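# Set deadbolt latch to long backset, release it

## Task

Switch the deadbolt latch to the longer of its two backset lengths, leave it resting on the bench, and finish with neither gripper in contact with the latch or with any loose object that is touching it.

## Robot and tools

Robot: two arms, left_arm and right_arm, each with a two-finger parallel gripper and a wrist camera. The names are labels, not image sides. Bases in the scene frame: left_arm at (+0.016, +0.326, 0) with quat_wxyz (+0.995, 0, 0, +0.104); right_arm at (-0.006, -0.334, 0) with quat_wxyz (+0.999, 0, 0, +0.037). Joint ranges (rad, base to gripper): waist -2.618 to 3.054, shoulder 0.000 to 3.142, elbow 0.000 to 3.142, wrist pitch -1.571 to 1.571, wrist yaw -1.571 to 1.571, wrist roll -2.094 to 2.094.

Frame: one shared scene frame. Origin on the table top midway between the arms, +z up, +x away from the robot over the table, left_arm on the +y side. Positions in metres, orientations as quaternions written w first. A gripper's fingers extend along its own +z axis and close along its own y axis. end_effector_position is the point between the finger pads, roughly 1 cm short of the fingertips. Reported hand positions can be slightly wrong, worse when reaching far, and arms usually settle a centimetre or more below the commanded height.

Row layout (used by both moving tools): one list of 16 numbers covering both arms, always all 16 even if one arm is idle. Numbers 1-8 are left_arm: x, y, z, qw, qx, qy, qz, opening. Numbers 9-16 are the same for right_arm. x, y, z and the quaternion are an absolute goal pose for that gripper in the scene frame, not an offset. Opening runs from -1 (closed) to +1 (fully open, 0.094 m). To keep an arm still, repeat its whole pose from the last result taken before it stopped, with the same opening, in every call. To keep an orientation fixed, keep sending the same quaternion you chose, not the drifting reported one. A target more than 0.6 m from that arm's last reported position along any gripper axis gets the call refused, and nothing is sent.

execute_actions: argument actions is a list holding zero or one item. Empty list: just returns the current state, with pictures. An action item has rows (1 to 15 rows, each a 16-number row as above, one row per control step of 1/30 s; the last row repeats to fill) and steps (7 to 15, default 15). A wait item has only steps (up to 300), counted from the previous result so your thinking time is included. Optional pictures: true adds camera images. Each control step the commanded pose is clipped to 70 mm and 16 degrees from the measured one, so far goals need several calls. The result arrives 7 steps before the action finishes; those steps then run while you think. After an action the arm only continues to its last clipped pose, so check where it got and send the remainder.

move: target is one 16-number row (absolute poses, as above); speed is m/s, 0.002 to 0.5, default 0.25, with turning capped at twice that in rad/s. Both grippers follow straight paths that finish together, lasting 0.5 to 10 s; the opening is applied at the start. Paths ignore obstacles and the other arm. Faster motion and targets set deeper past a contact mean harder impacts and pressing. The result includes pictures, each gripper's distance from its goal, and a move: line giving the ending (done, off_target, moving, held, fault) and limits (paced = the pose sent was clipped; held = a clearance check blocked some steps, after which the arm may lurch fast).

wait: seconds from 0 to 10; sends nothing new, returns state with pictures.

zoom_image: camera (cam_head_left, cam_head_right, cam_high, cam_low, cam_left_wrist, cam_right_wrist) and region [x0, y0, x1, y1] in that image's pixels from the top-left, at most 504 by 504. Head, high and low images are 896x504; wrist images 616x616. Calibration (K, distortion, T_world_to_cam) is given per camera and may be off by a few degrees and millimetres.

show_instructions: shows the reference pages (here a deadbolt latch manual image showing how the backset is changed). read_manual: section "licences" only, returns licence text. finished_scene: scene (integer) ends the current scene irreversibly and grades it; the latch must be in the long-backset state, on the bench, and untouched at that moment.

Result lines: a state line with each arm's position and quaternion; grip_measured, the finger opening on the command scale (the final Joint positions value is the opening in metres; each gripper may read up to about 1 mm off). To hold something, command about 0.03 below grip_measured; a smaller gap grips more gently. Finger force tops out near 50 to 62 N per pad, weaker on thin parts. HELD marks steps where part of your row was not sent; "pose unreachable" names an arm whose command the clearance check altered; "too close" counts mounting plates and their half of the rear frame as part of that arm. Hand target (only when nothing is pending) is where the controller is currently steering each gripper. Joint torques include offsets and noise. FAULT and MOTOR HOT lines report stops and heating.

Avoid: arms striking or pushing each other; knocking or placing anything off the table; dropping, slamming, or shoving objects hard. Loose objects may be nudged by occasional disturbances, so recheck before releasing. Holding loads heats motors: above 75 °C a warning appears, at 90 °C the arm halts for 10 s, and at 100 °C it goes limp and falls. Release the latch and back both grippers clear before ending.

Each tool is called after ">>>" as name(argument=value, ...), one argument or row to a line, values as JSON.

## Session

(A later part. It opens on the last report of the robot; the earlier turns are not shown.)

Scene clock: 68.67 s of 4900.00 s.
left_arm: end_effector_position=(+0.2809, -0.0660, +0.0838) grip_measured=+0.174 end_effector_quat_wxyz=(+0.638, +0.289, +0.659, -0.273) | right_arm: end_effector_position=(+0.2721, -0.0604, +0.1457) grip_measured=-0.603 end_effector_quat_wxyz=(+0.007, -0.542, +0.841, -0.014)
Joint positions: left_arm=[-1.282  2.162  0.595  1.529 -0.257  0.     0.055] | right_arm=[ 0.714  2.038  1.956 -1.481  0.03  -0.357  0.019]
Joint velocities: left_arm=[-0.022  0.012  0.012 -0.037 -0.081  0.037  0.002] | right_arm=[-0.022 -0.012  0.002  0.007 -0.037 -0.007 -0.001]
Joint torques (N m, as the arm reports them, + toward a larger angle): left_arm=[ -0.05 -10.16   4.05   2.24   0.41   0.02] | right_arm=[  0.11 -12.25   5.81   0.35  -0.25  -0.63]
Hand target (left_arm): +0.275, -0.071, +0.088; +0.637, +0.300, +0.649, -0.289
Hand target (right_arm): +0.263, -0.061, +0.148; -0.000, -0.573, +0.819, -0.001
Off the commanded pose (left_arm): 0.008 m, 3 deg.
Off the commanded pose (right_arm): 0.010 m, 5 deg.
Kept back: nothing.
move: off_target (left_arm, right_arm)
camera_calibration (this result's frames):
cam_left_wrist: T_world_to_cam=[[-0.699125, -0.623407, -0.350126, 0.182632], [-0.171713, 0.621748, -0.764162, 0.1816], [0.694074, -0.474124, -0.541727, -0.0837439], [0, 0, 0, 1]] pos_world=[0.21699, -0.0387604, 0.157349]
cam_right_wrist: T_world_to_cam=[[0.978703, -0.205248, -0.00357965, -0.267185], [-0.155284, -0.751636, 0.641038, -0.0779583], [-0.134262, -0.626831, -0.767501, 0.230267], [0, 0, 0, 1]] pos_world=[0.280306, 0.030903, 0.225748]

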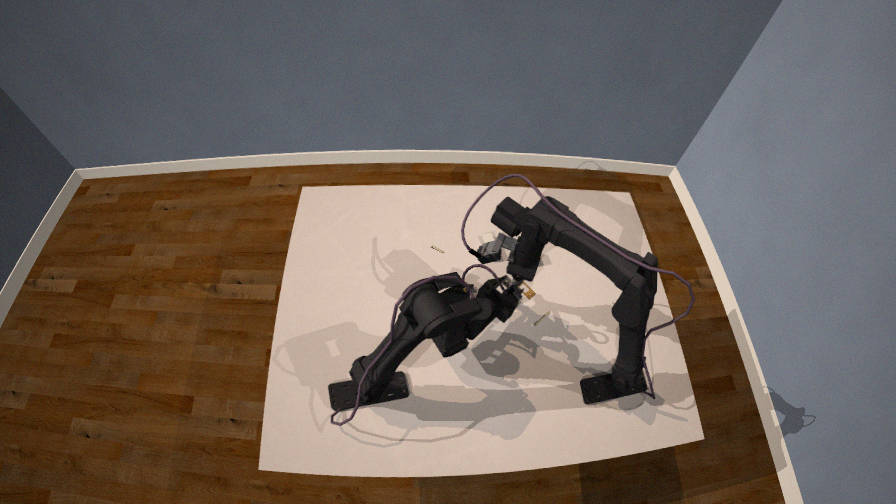

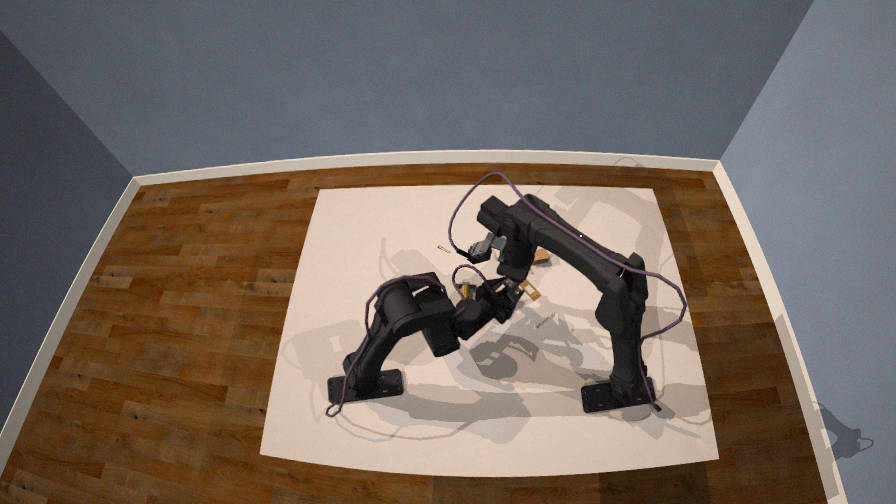

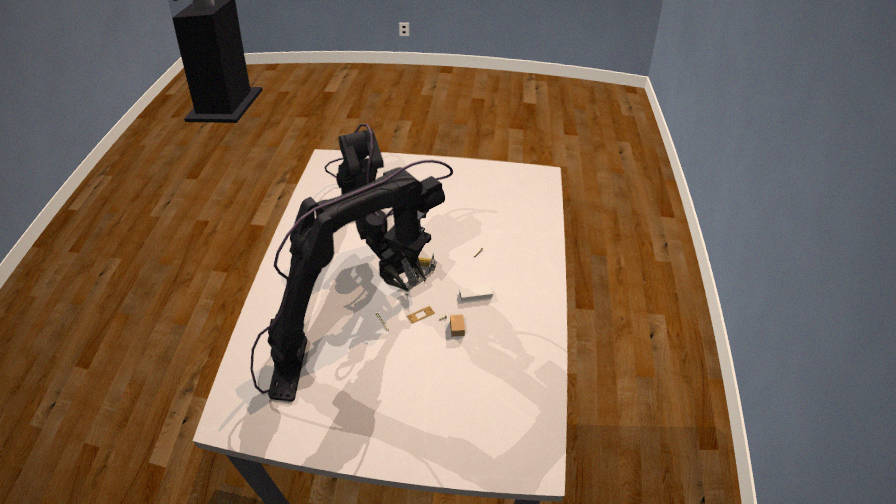

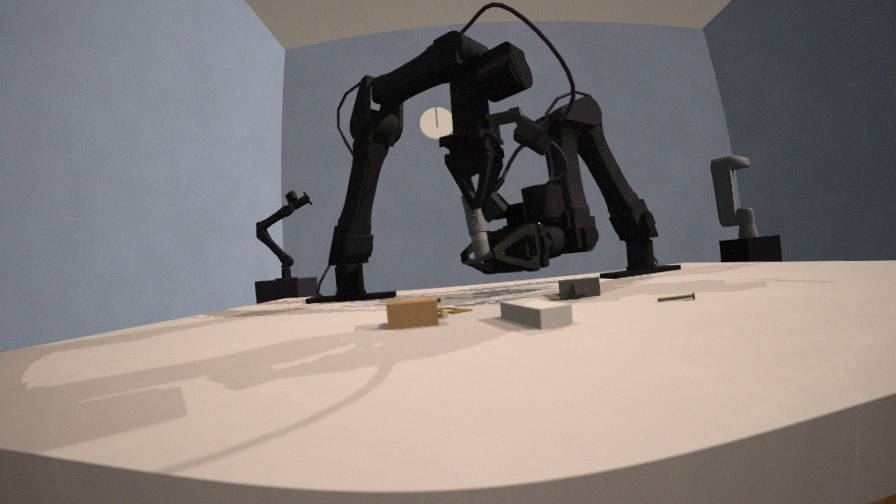

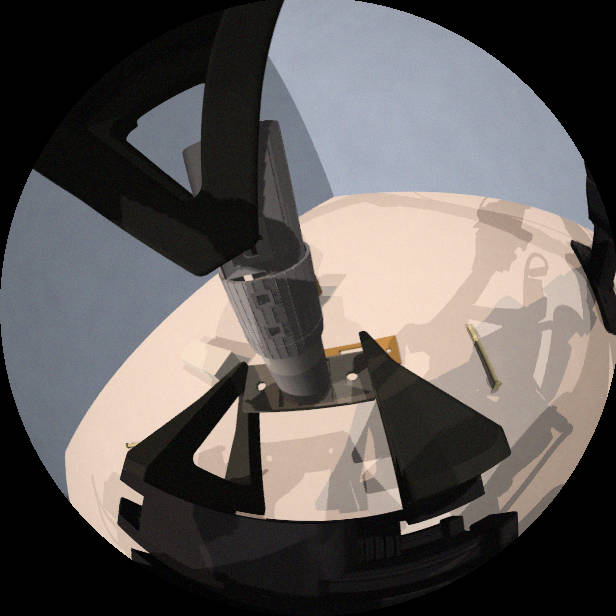

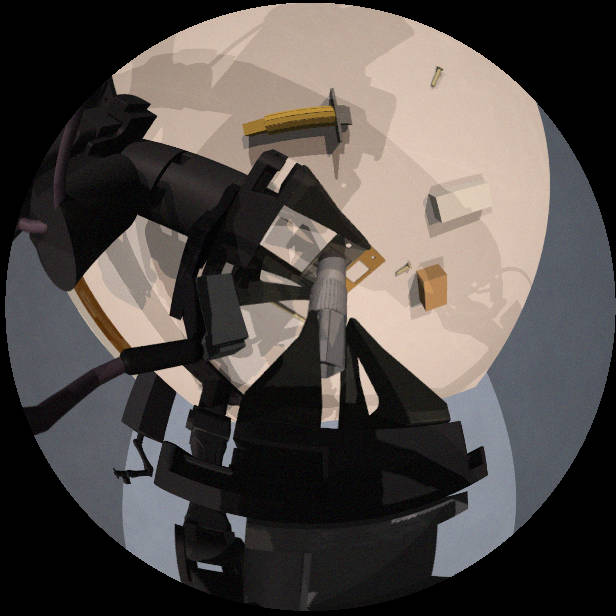

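Roll torque is now −0.63 N·m, so the case is back at its square stop. I'll release the right gripper and retreat.

>>> move(
  target=[0.2809, -0.0660, 0.0838, 0.638, 0.289, 0.659, -0.273, 0.12, 0.2721, -0.0604, 0.1457, 0.007, -0.542, 0.841, -0.014, 0.2],
  speed=0.1,
)

>>> move(
  target=[0.2809, -0.0660, 0.0838, 0.638, 0.289, 0.659, -0.273, 0.12, 0.2721, -0.0604, 0.215, 0.007, -0.542, 0.841, -0.014, 0.2],
  speed=0.2,
)

>>> move(
  target=[0.2809, -0.0660, 0.0838, 0.638, 0.289, 0.659, -0.273, 0.12, 0.25, -0.22, 0.22, 0.0, 0.0, 1.0, 0.0, 0.2],
  speed=0.3,
)

Scene clock: 69.83 s of 4900.00 s.
left_arm: end_effector_position=(+0.2812, -0.0657, +0.0831) grip_measured=+0.174 end_effector_quat_wxyz=(+0.638, +0.289, +0.660, -0.271) | right_arm: end_effector_position=(+0.2724, -0.0600, +0.1457) grip_measured=+0.198 end_effector_quat_wxyz=(+0.008, -0.542, +0.841, -0.013)
Joint positions: left_arm=[-1.282  2.162  0.595  1.527 -0.259  0.     0.055] | right_arm=[ 0.714  2.038  1.956 -1.479  0.03  -0.357  0.056]
Joint velocities: left_arm=[ 0.007 -0.012 -0.012 -0.007 -0.066 -0.037  0.001] | right_arm=[-0.022 -0.012  0.012 -0.037  0.037  0.007 -0.   ]
Joint torques (N m, as the arm reports them, + toward a larger angle): left_arm=[  0.03 -10.03   4.14   2.12  -0.01   0.  ] | right_arm=[  0.   -10.72   7.8    0.42   0.04  -0.02]
Hand target (left_arm): +0.281, -0.066, +0.084; +0.638, +0.289, +0.659, -0.273
Hand target (right_arm): +0.272, -0.060, +0.146; +0.007, -0.541, +0.841, -0.014
Off the commanded pose (left_arm): 0.001 m, 0 deg.
Off the commanded pose (right_arm): 0.001 m, 0 deg.
Kept back: nothing.
move: done
camera_calibration (this result's frames):
cam_left_wrist: T_world_to_cam=[[-0.698028, -0.624065, -0.351141, 0.182527], [-0.173827, 0.623379, -0.762353, 0.18152], [0.694652, -0.471107, -0.543616, -0.0839542], [0, 0, 0, 1]] pos_world=[0.217281, -0.0387989, 0.156836]
cam_right_wrist: T_world_to_cam=[[0.978708, -0.205239, -0.00285952, -0.267492], [-0.15597, -0.752674, 0.639652, -0.0772998], [-0.133434, -0.625586, -0.768659, 0.230565], [0, 0, 0, 1]] pos_world=[0.280506, 0.031157, 0.225906]

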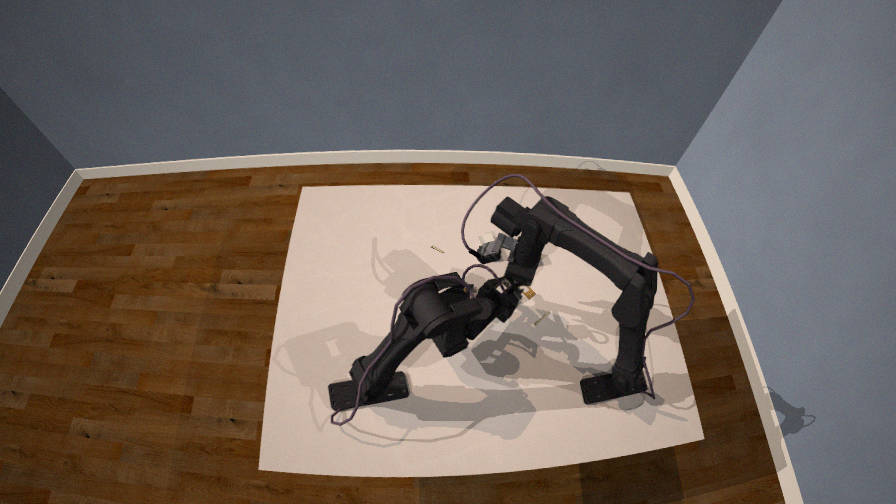

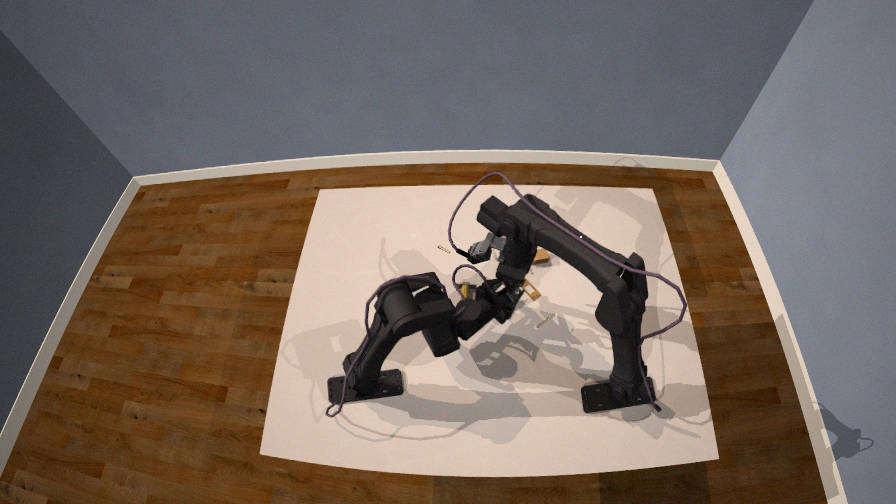

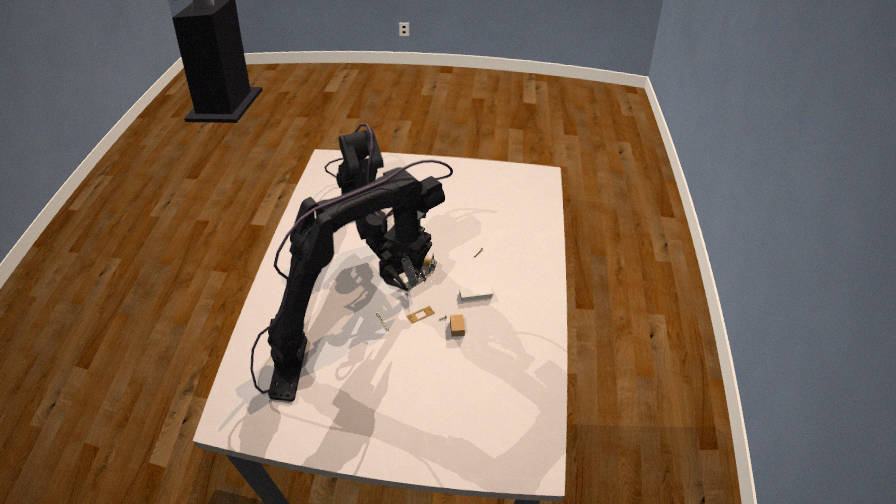

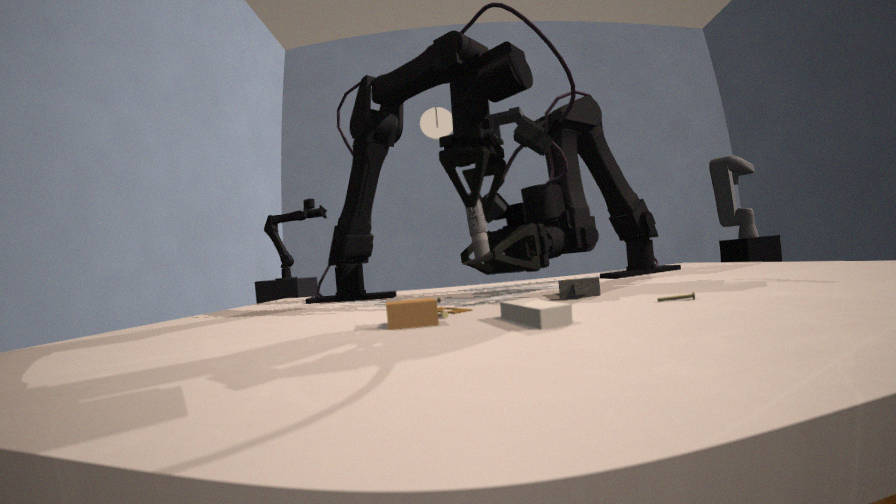

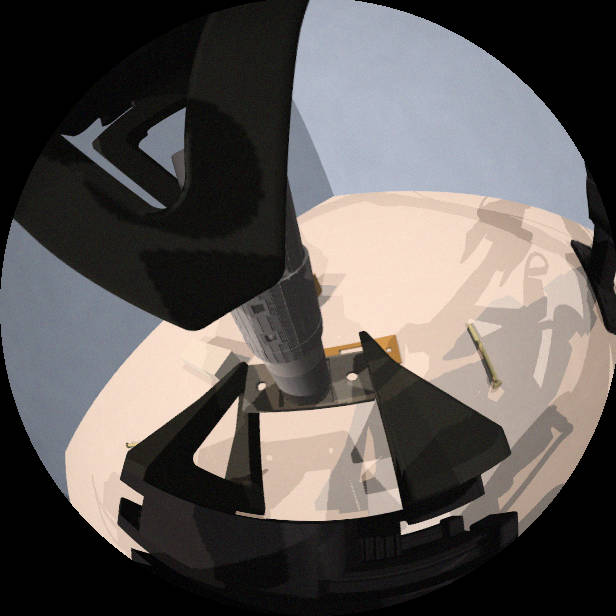

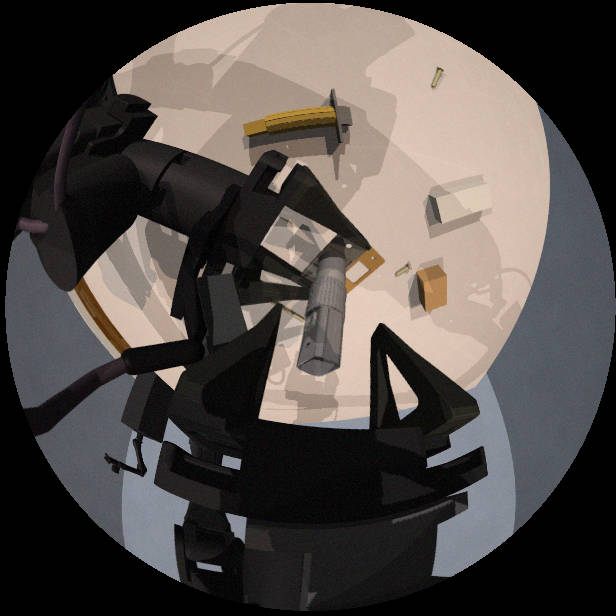

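Scene clock: 70.67 s of 4900.00 s.
left_arm: end_effector_position=(+0.2812, -0.0657, +0.0830) grip_measured=+0.174 end_effector_quat_wxyz=(+0.638, +0.289, +0.660, -0.271) | right_arm: end_effector_position=(+0.2720, -0.0603, +0.2060) grip_measured=+0.198 end_effector_quat_wxyz=(+0.067, -0.540, +0.839, -0.001)
Joint positions: left_arm=[-1.282  2.162  0.595  1.526 -0.259  0.     0.055] | right_arm=[ 0.714  1.969  2.095 -1.567  0.03  -0.358  0.056]
Joint velocities: left_arm=[ 0.017  0.012 -0.017 -0.081  0.007 -0.037 -0.001] | right_arm=[-0.007  0.012  0.007 -0.007  0.11  -0.066  0.   ]
Joint torques (N m, as the arm reports them, + toward a larger angle): left_arm=[ -0.01 -10.05   4.09   2.12  -0.01   0.01] | right_arm=[  0.01 -10.37   9.74   0.57   0.05  -0.07]
Hand target (left_arm): +0.281, -0.066, +0.084; +0.638, +0.289, +0.659, -0.273
Hand target (right_arm): +0.272, -0.061, +0.214; +0.074, -0.542, +0.837, +0.000
Off the commanded pose (left_arm): 0.001 m, 0 deg.
Off the commanded pose (right_arm): 0.009 m, 7 deg.
joint sent to its limit (right arm) — the command would take joint 4 (wrist pitch) past its lower limit, so that joint was sent only as far as its limit.
Kept back: nothing.
move: off_target (right_arm)
camera_calibration (this result's frames):
cam_left_wrist: T_world_to_cam=[[-0.698092, -0.623947, -0.351223, 0.182527], [-0.173965, 0.623635, -0.762113, 0.181483], [0.694553, -0.470924, -0.5439, -0.0839382], [0, 0, 0, 1]] pos_world=[0.217292, -0.0388203, 0.156764]
cam_right_wrist: T_world_to_cam=[[0.976405, -0.206667, 0.062624, -0.279988], [-0.205939, -0.803881, 0.558001, -0.0889104], [-0.064978, -0.557732, -0.827474, 0.274263], [0, 0, 0, 1]] pos_world=[0.272892, 0.0236275, 0.294091]

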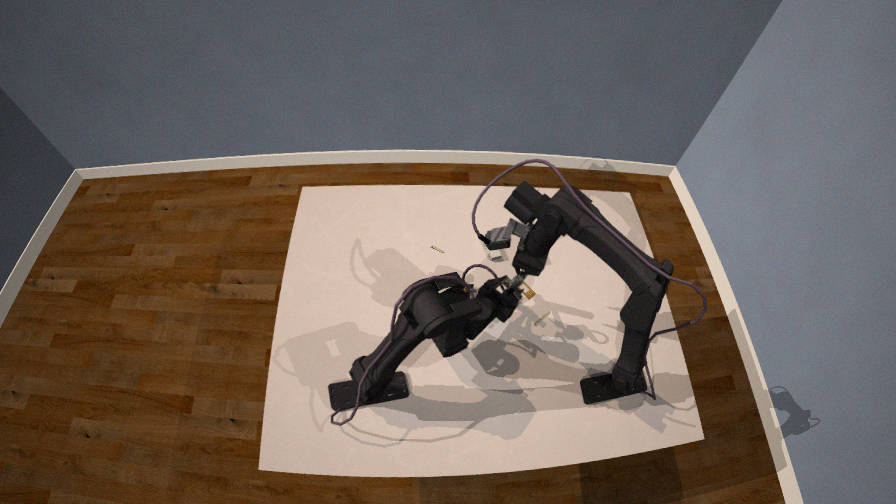

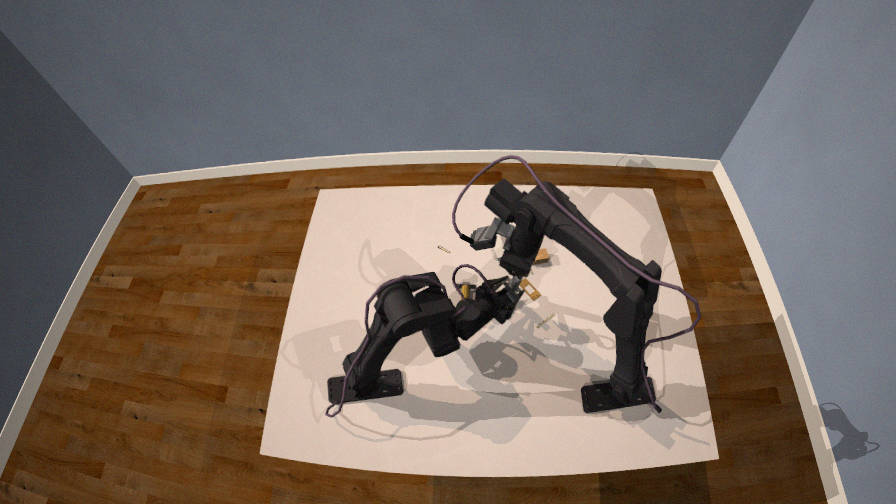

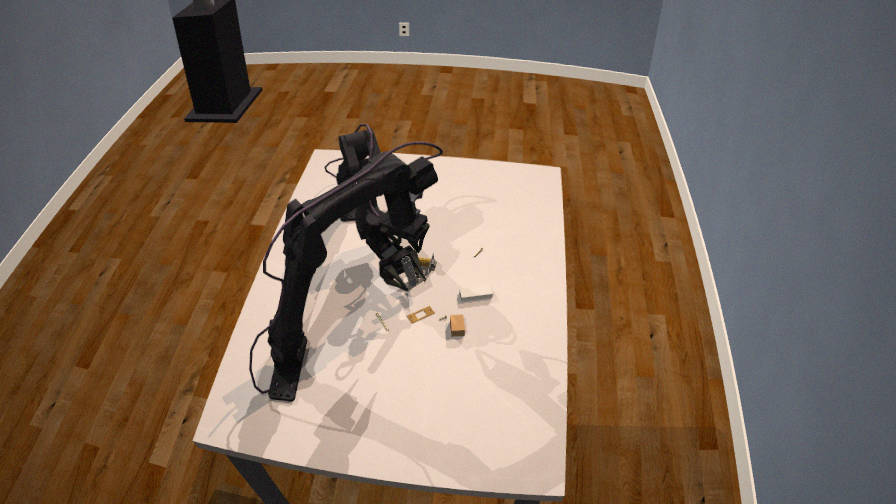

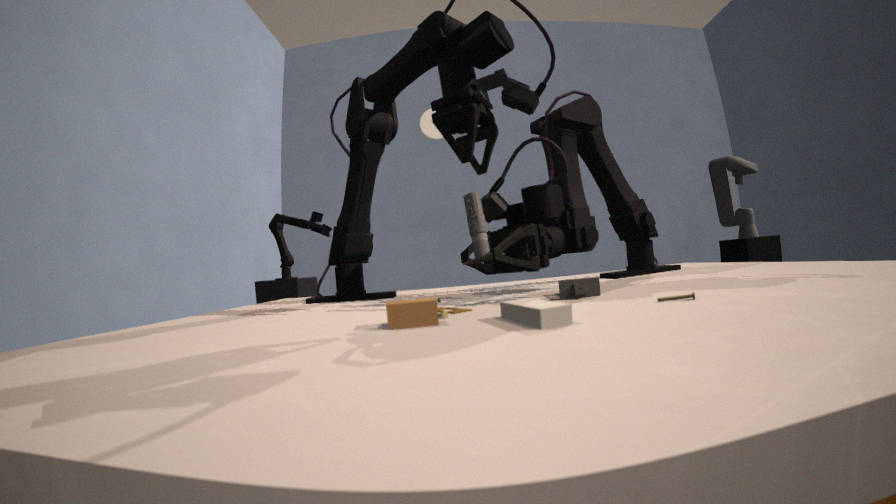

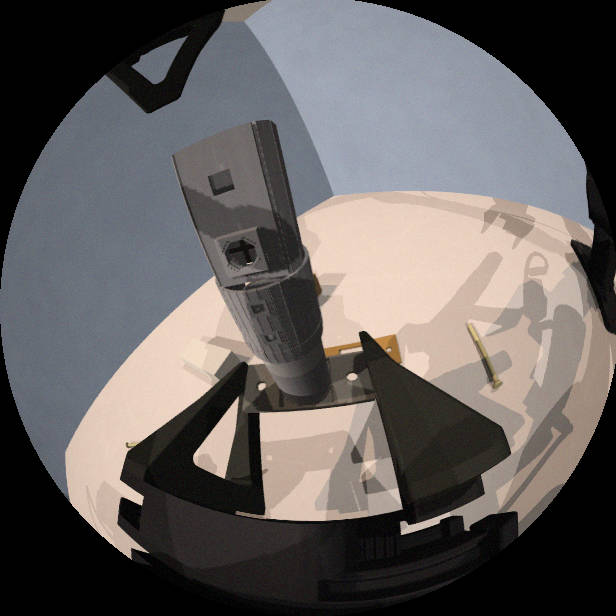

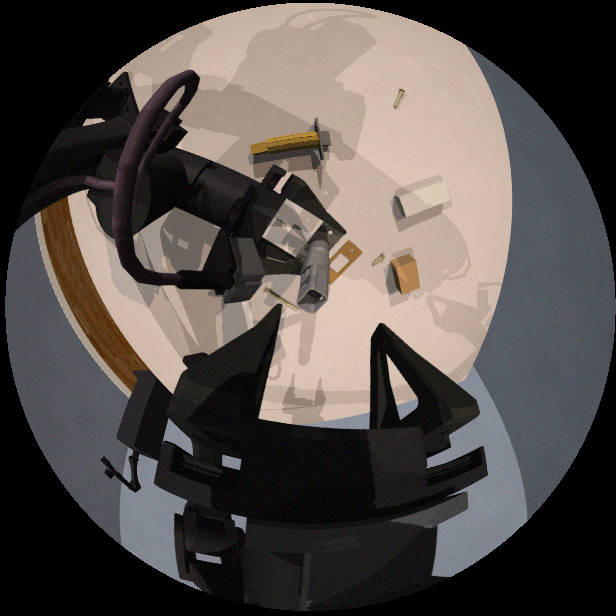

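Scene clock: 73.10 s of 4900.00 s.
left_arm: end_effector_position=(+0.2812, -0.0657, +0.0827) grip_measured=+0.174 end_effector_quat_wxyz=(+0.637, +0.290, +0.661, -0.271) | right_arm: end_effector_position=(+0.2533, -0.2147, +0.2186) grip_measured=+0.198 end_effector_quat_wxyz=(+0.043, -0.006, +0.999, +0.018)
Joint positions: left_arm=[-1.282  2.162  0.595  1.525 -0.259  0.     0.055] | right_arm=[ 0.354  1.587  1.683 -1.574  0.002  0.414  0.056]
Joint velocities: left_arm=[-0.002  0.007 -0.012  0.037 -0.022  0.066 -0.   ] | right_arm=[-0.007 -0.027  0.022  0.081  0.022  0.037 -0.   ]
Joint torques (N m, as the arm reports them, + toward a larger angle): left_arm=[ 0.01 -9.98  4.07  2.13 -0.02  0.02] | right_arm=[-0.44 -7.7   5.82  0.59 -0.06 -0.01]
Hand target (left_arm): +0.281, -0.066, +0.084; +0.638, +0.289, +0.659, -0.273
Hand target (right_arm): +0.247, -0.218, +0.218; +0.038, +0.000, +0.999, +0.020
Off the commanded pose (left_arm): 0.001 m, 0 deg.
Off the commanded pose (right_arm): 0.006 m, 5 deg.
joint sent to its limit (right arm) — the command would take joint 4 (wrist pitch) past its lower limit, so that joint was sent only as far as its limit.
Kept back: nothing.
move: off_target (right_arm)
camera_calibration (this result's frames):
cam_left_wrist: T_world_to_cam=[[-0.698284, -0.623593, -0.35147, 0.18253], [-0.174381, 0.624402, -0.76139, 0.181372], [0.694256, -0.470376, -0.544752, -0.0838905], [0, 0, 0, 1]] pos_world=[0.217327, -0.0388842, 0.156549]
cam_right_wrist: T_world_to_cam=[[0.233772, -0.971043, -0.0492473, -0.245905], [-0.799186, -0.220753, 0.559079, 0.0513483], [-0.553762, -0.0913394, -0.82765, 0.421293], [0, 0, 0, 1]] pos_world=[0.331818, -0.188969, 0.307865]

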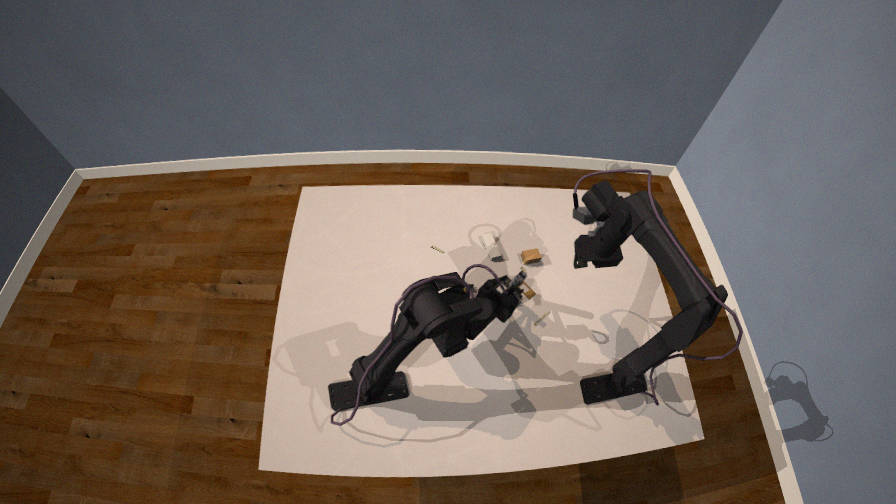

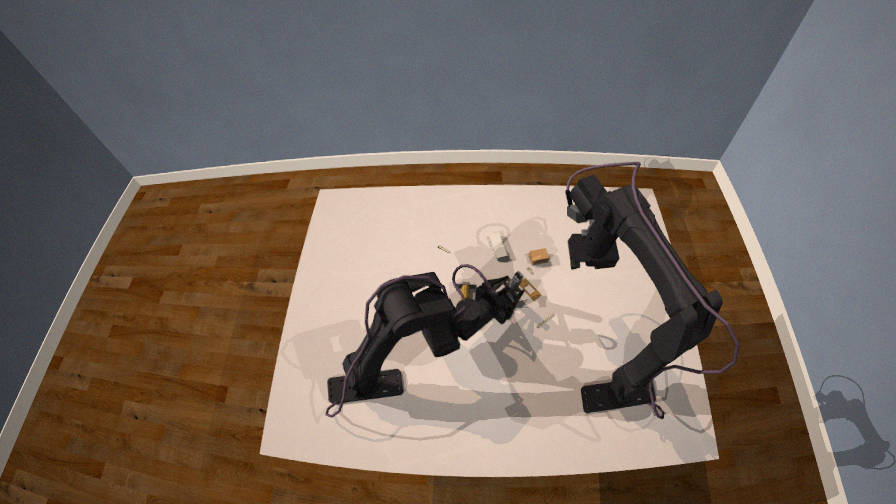

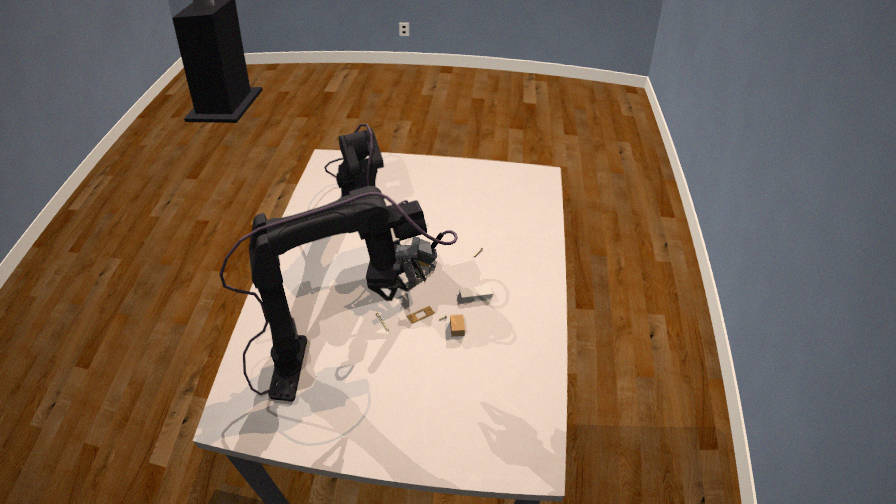

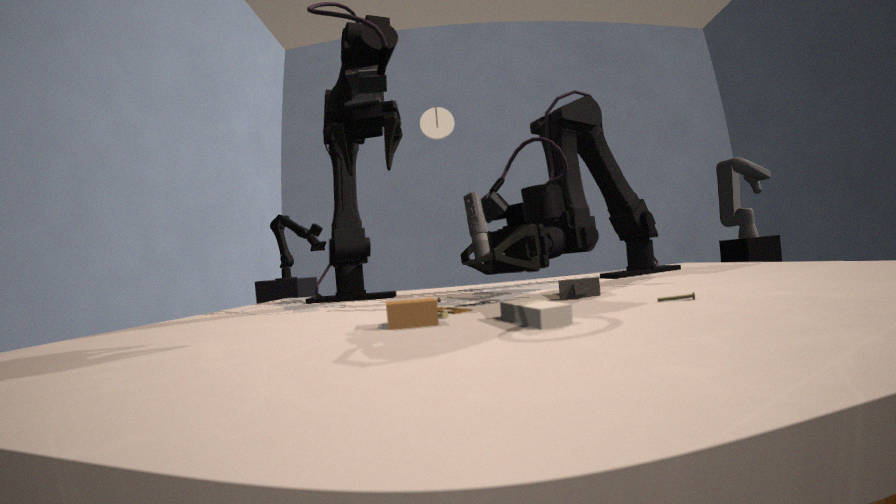

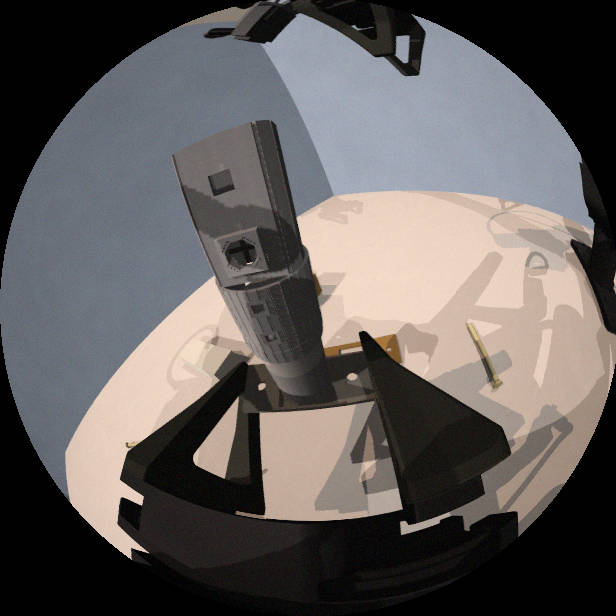

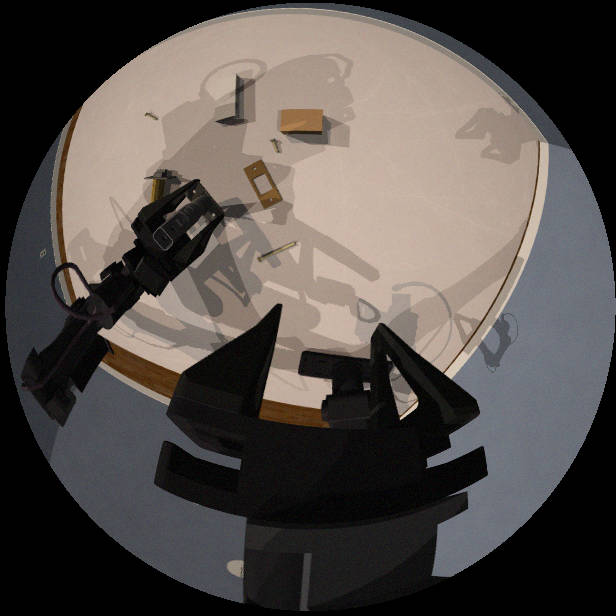

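>>> move(
  target=[0.17, -0.03, 0.07, 0, 0.0523, 0.9986, 0, 0.12, 0.2533, -0.2147, 0.2186, 0.043, -0.006, 0.999, 0.018, 0.2],
  speed=0.2,
)

Scene clock: 78.57 s of 4900.00 s.
left_arm: end_effector_position=(+0.1682, -0.0328, +0.0635) grip_measured=+0.173 end_effector_quat_wxyz=(-0.004, +0.066, +0.998, -0.011) | right_arm: end_effector_position=(+0.2532, -0.2146, +0.2186) grip_measured=+0.198 end_effector_quat_wxyz=(+0.043, -0.005, +0.999, +0.019)
Joint positions: left_arm=[-1.372  2.031  1.619 -1.143  0.018 -1.031  0.055] | right_arm=[ 0.354  1.587  1.683 -1.574  0.001  0.417  0.056]
Joint velocities: left_arm=[-0.017 -0.027  0.007 -0.007 -0.007  0.007  0.001] | right_arm=[ 0.002 -0.017  0.007  0.037 -0.007 -0.095  0.   ]
Joint torques (N m, as the arm reports them, + toward a larger angle): left_arm=[  0.82 -10.95   9.69   0.21   0.05  -0.06] | right_arm=[ 0.05 -6.13  7.69  0.65  0.02 -0.04]
Hand target (left_arm): +0.172, -0.032, +0.065; -0.009, +0.057, +0.998, -0.008
Hand target (right_arm): +0.253, -0.215, +0.219; +0.043, -0.006, +0.999, +0.018
Off the commanded pose (left_arm): 0.007 m, 2 deg.
Off the commanded pose (right_arm): 0.000 m, 0 deg.
Kept back: nothing.
move: done
camera_calibration (this result's frames):
cam_left_wrist: T_world_to_cam=[[-0.463054, -0.885677, 0.0340176, 0.0447836], [-0.736172, 0.405696, 0.541721, 0.130998], [-0.49359, 0.225803, -0.83987, 0.240978], [0, 0, 0, 1]] pos_world=[0.236119, -0.0678952, 0.129903]
cam_right_wrist: T_world_to_cam=[[0.231238, -0.971599, -0.0502369, -0.245033], [-0.799523, -0.219199, 0.559209, 0.0517213], [-0.554339, -0.0891448, -0.827503, 0.421857], [0, 0, 0, 1]] pos_world=[0.331865, -0.18913, 0.307856]

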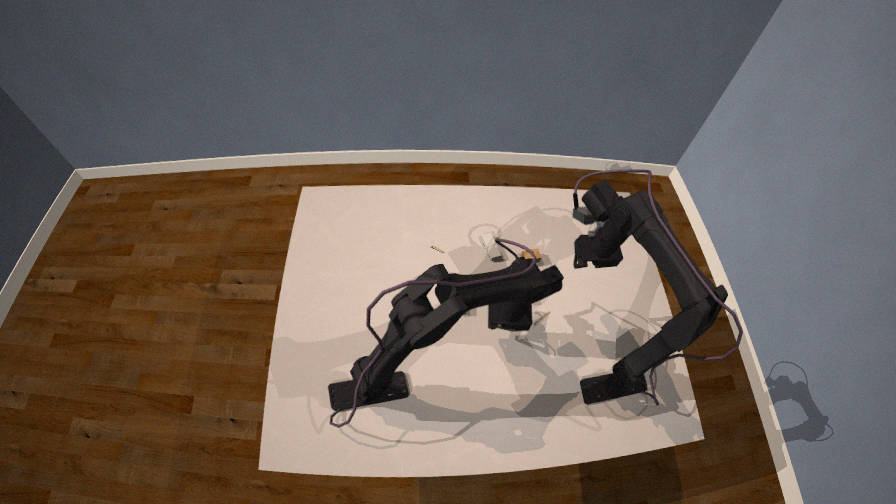

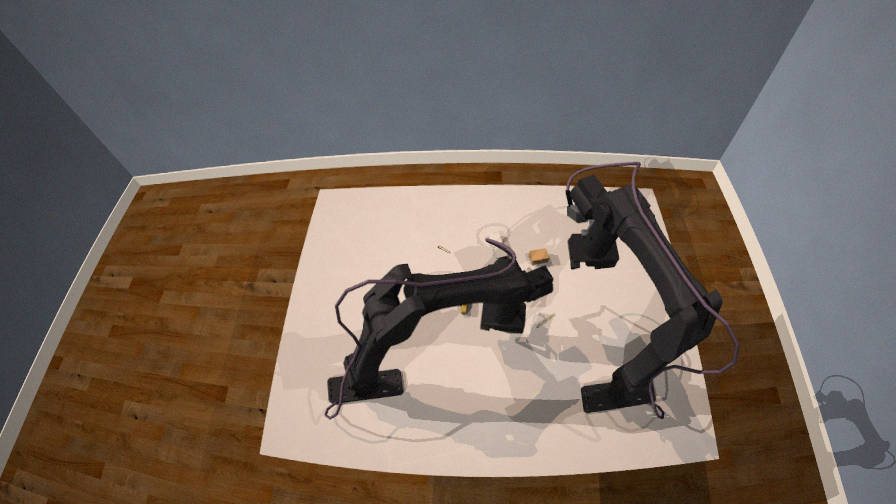

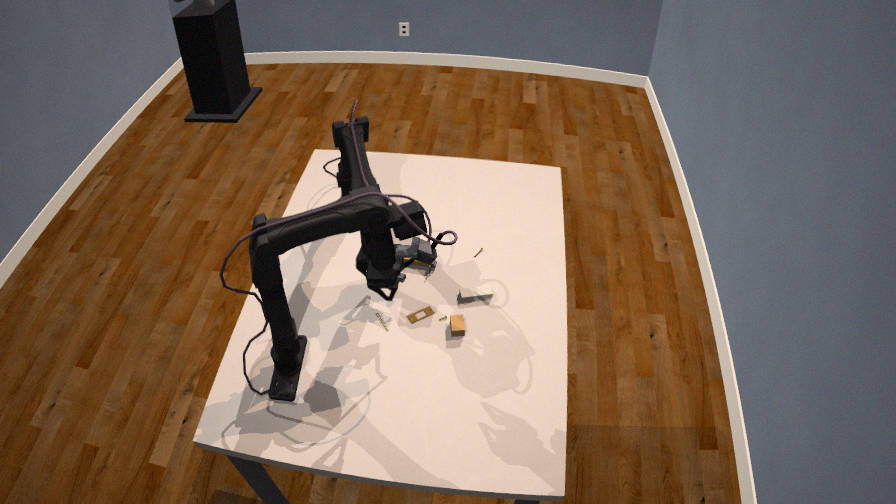

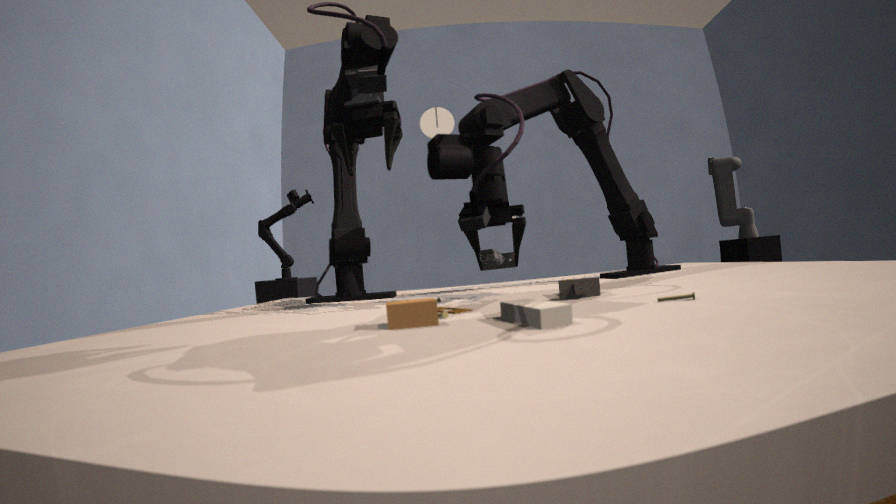

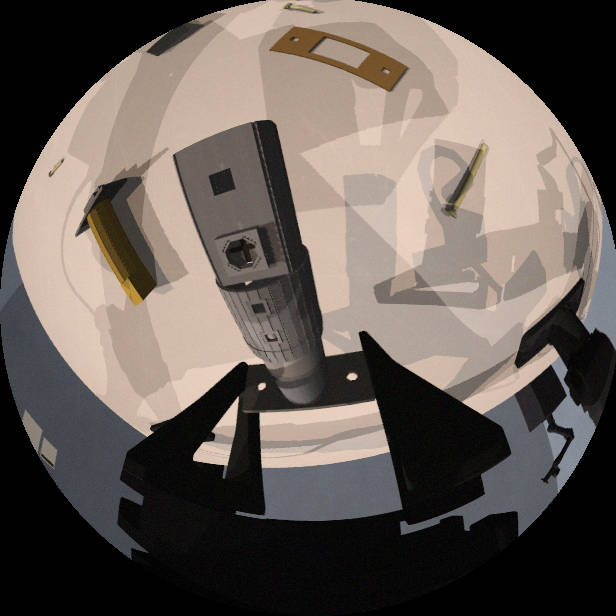

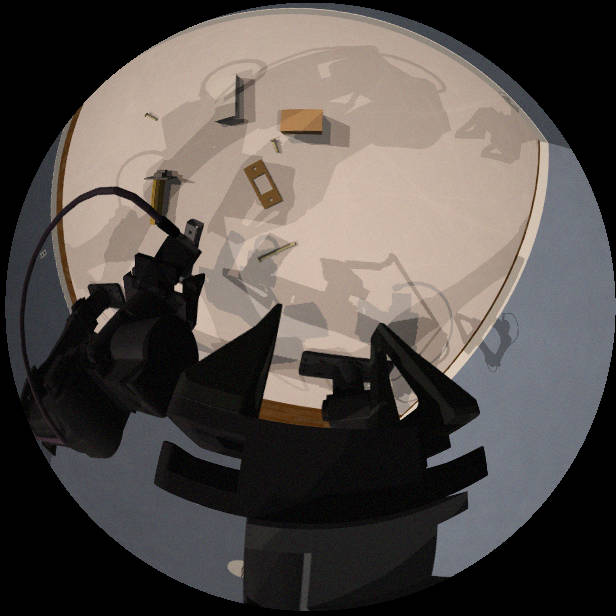

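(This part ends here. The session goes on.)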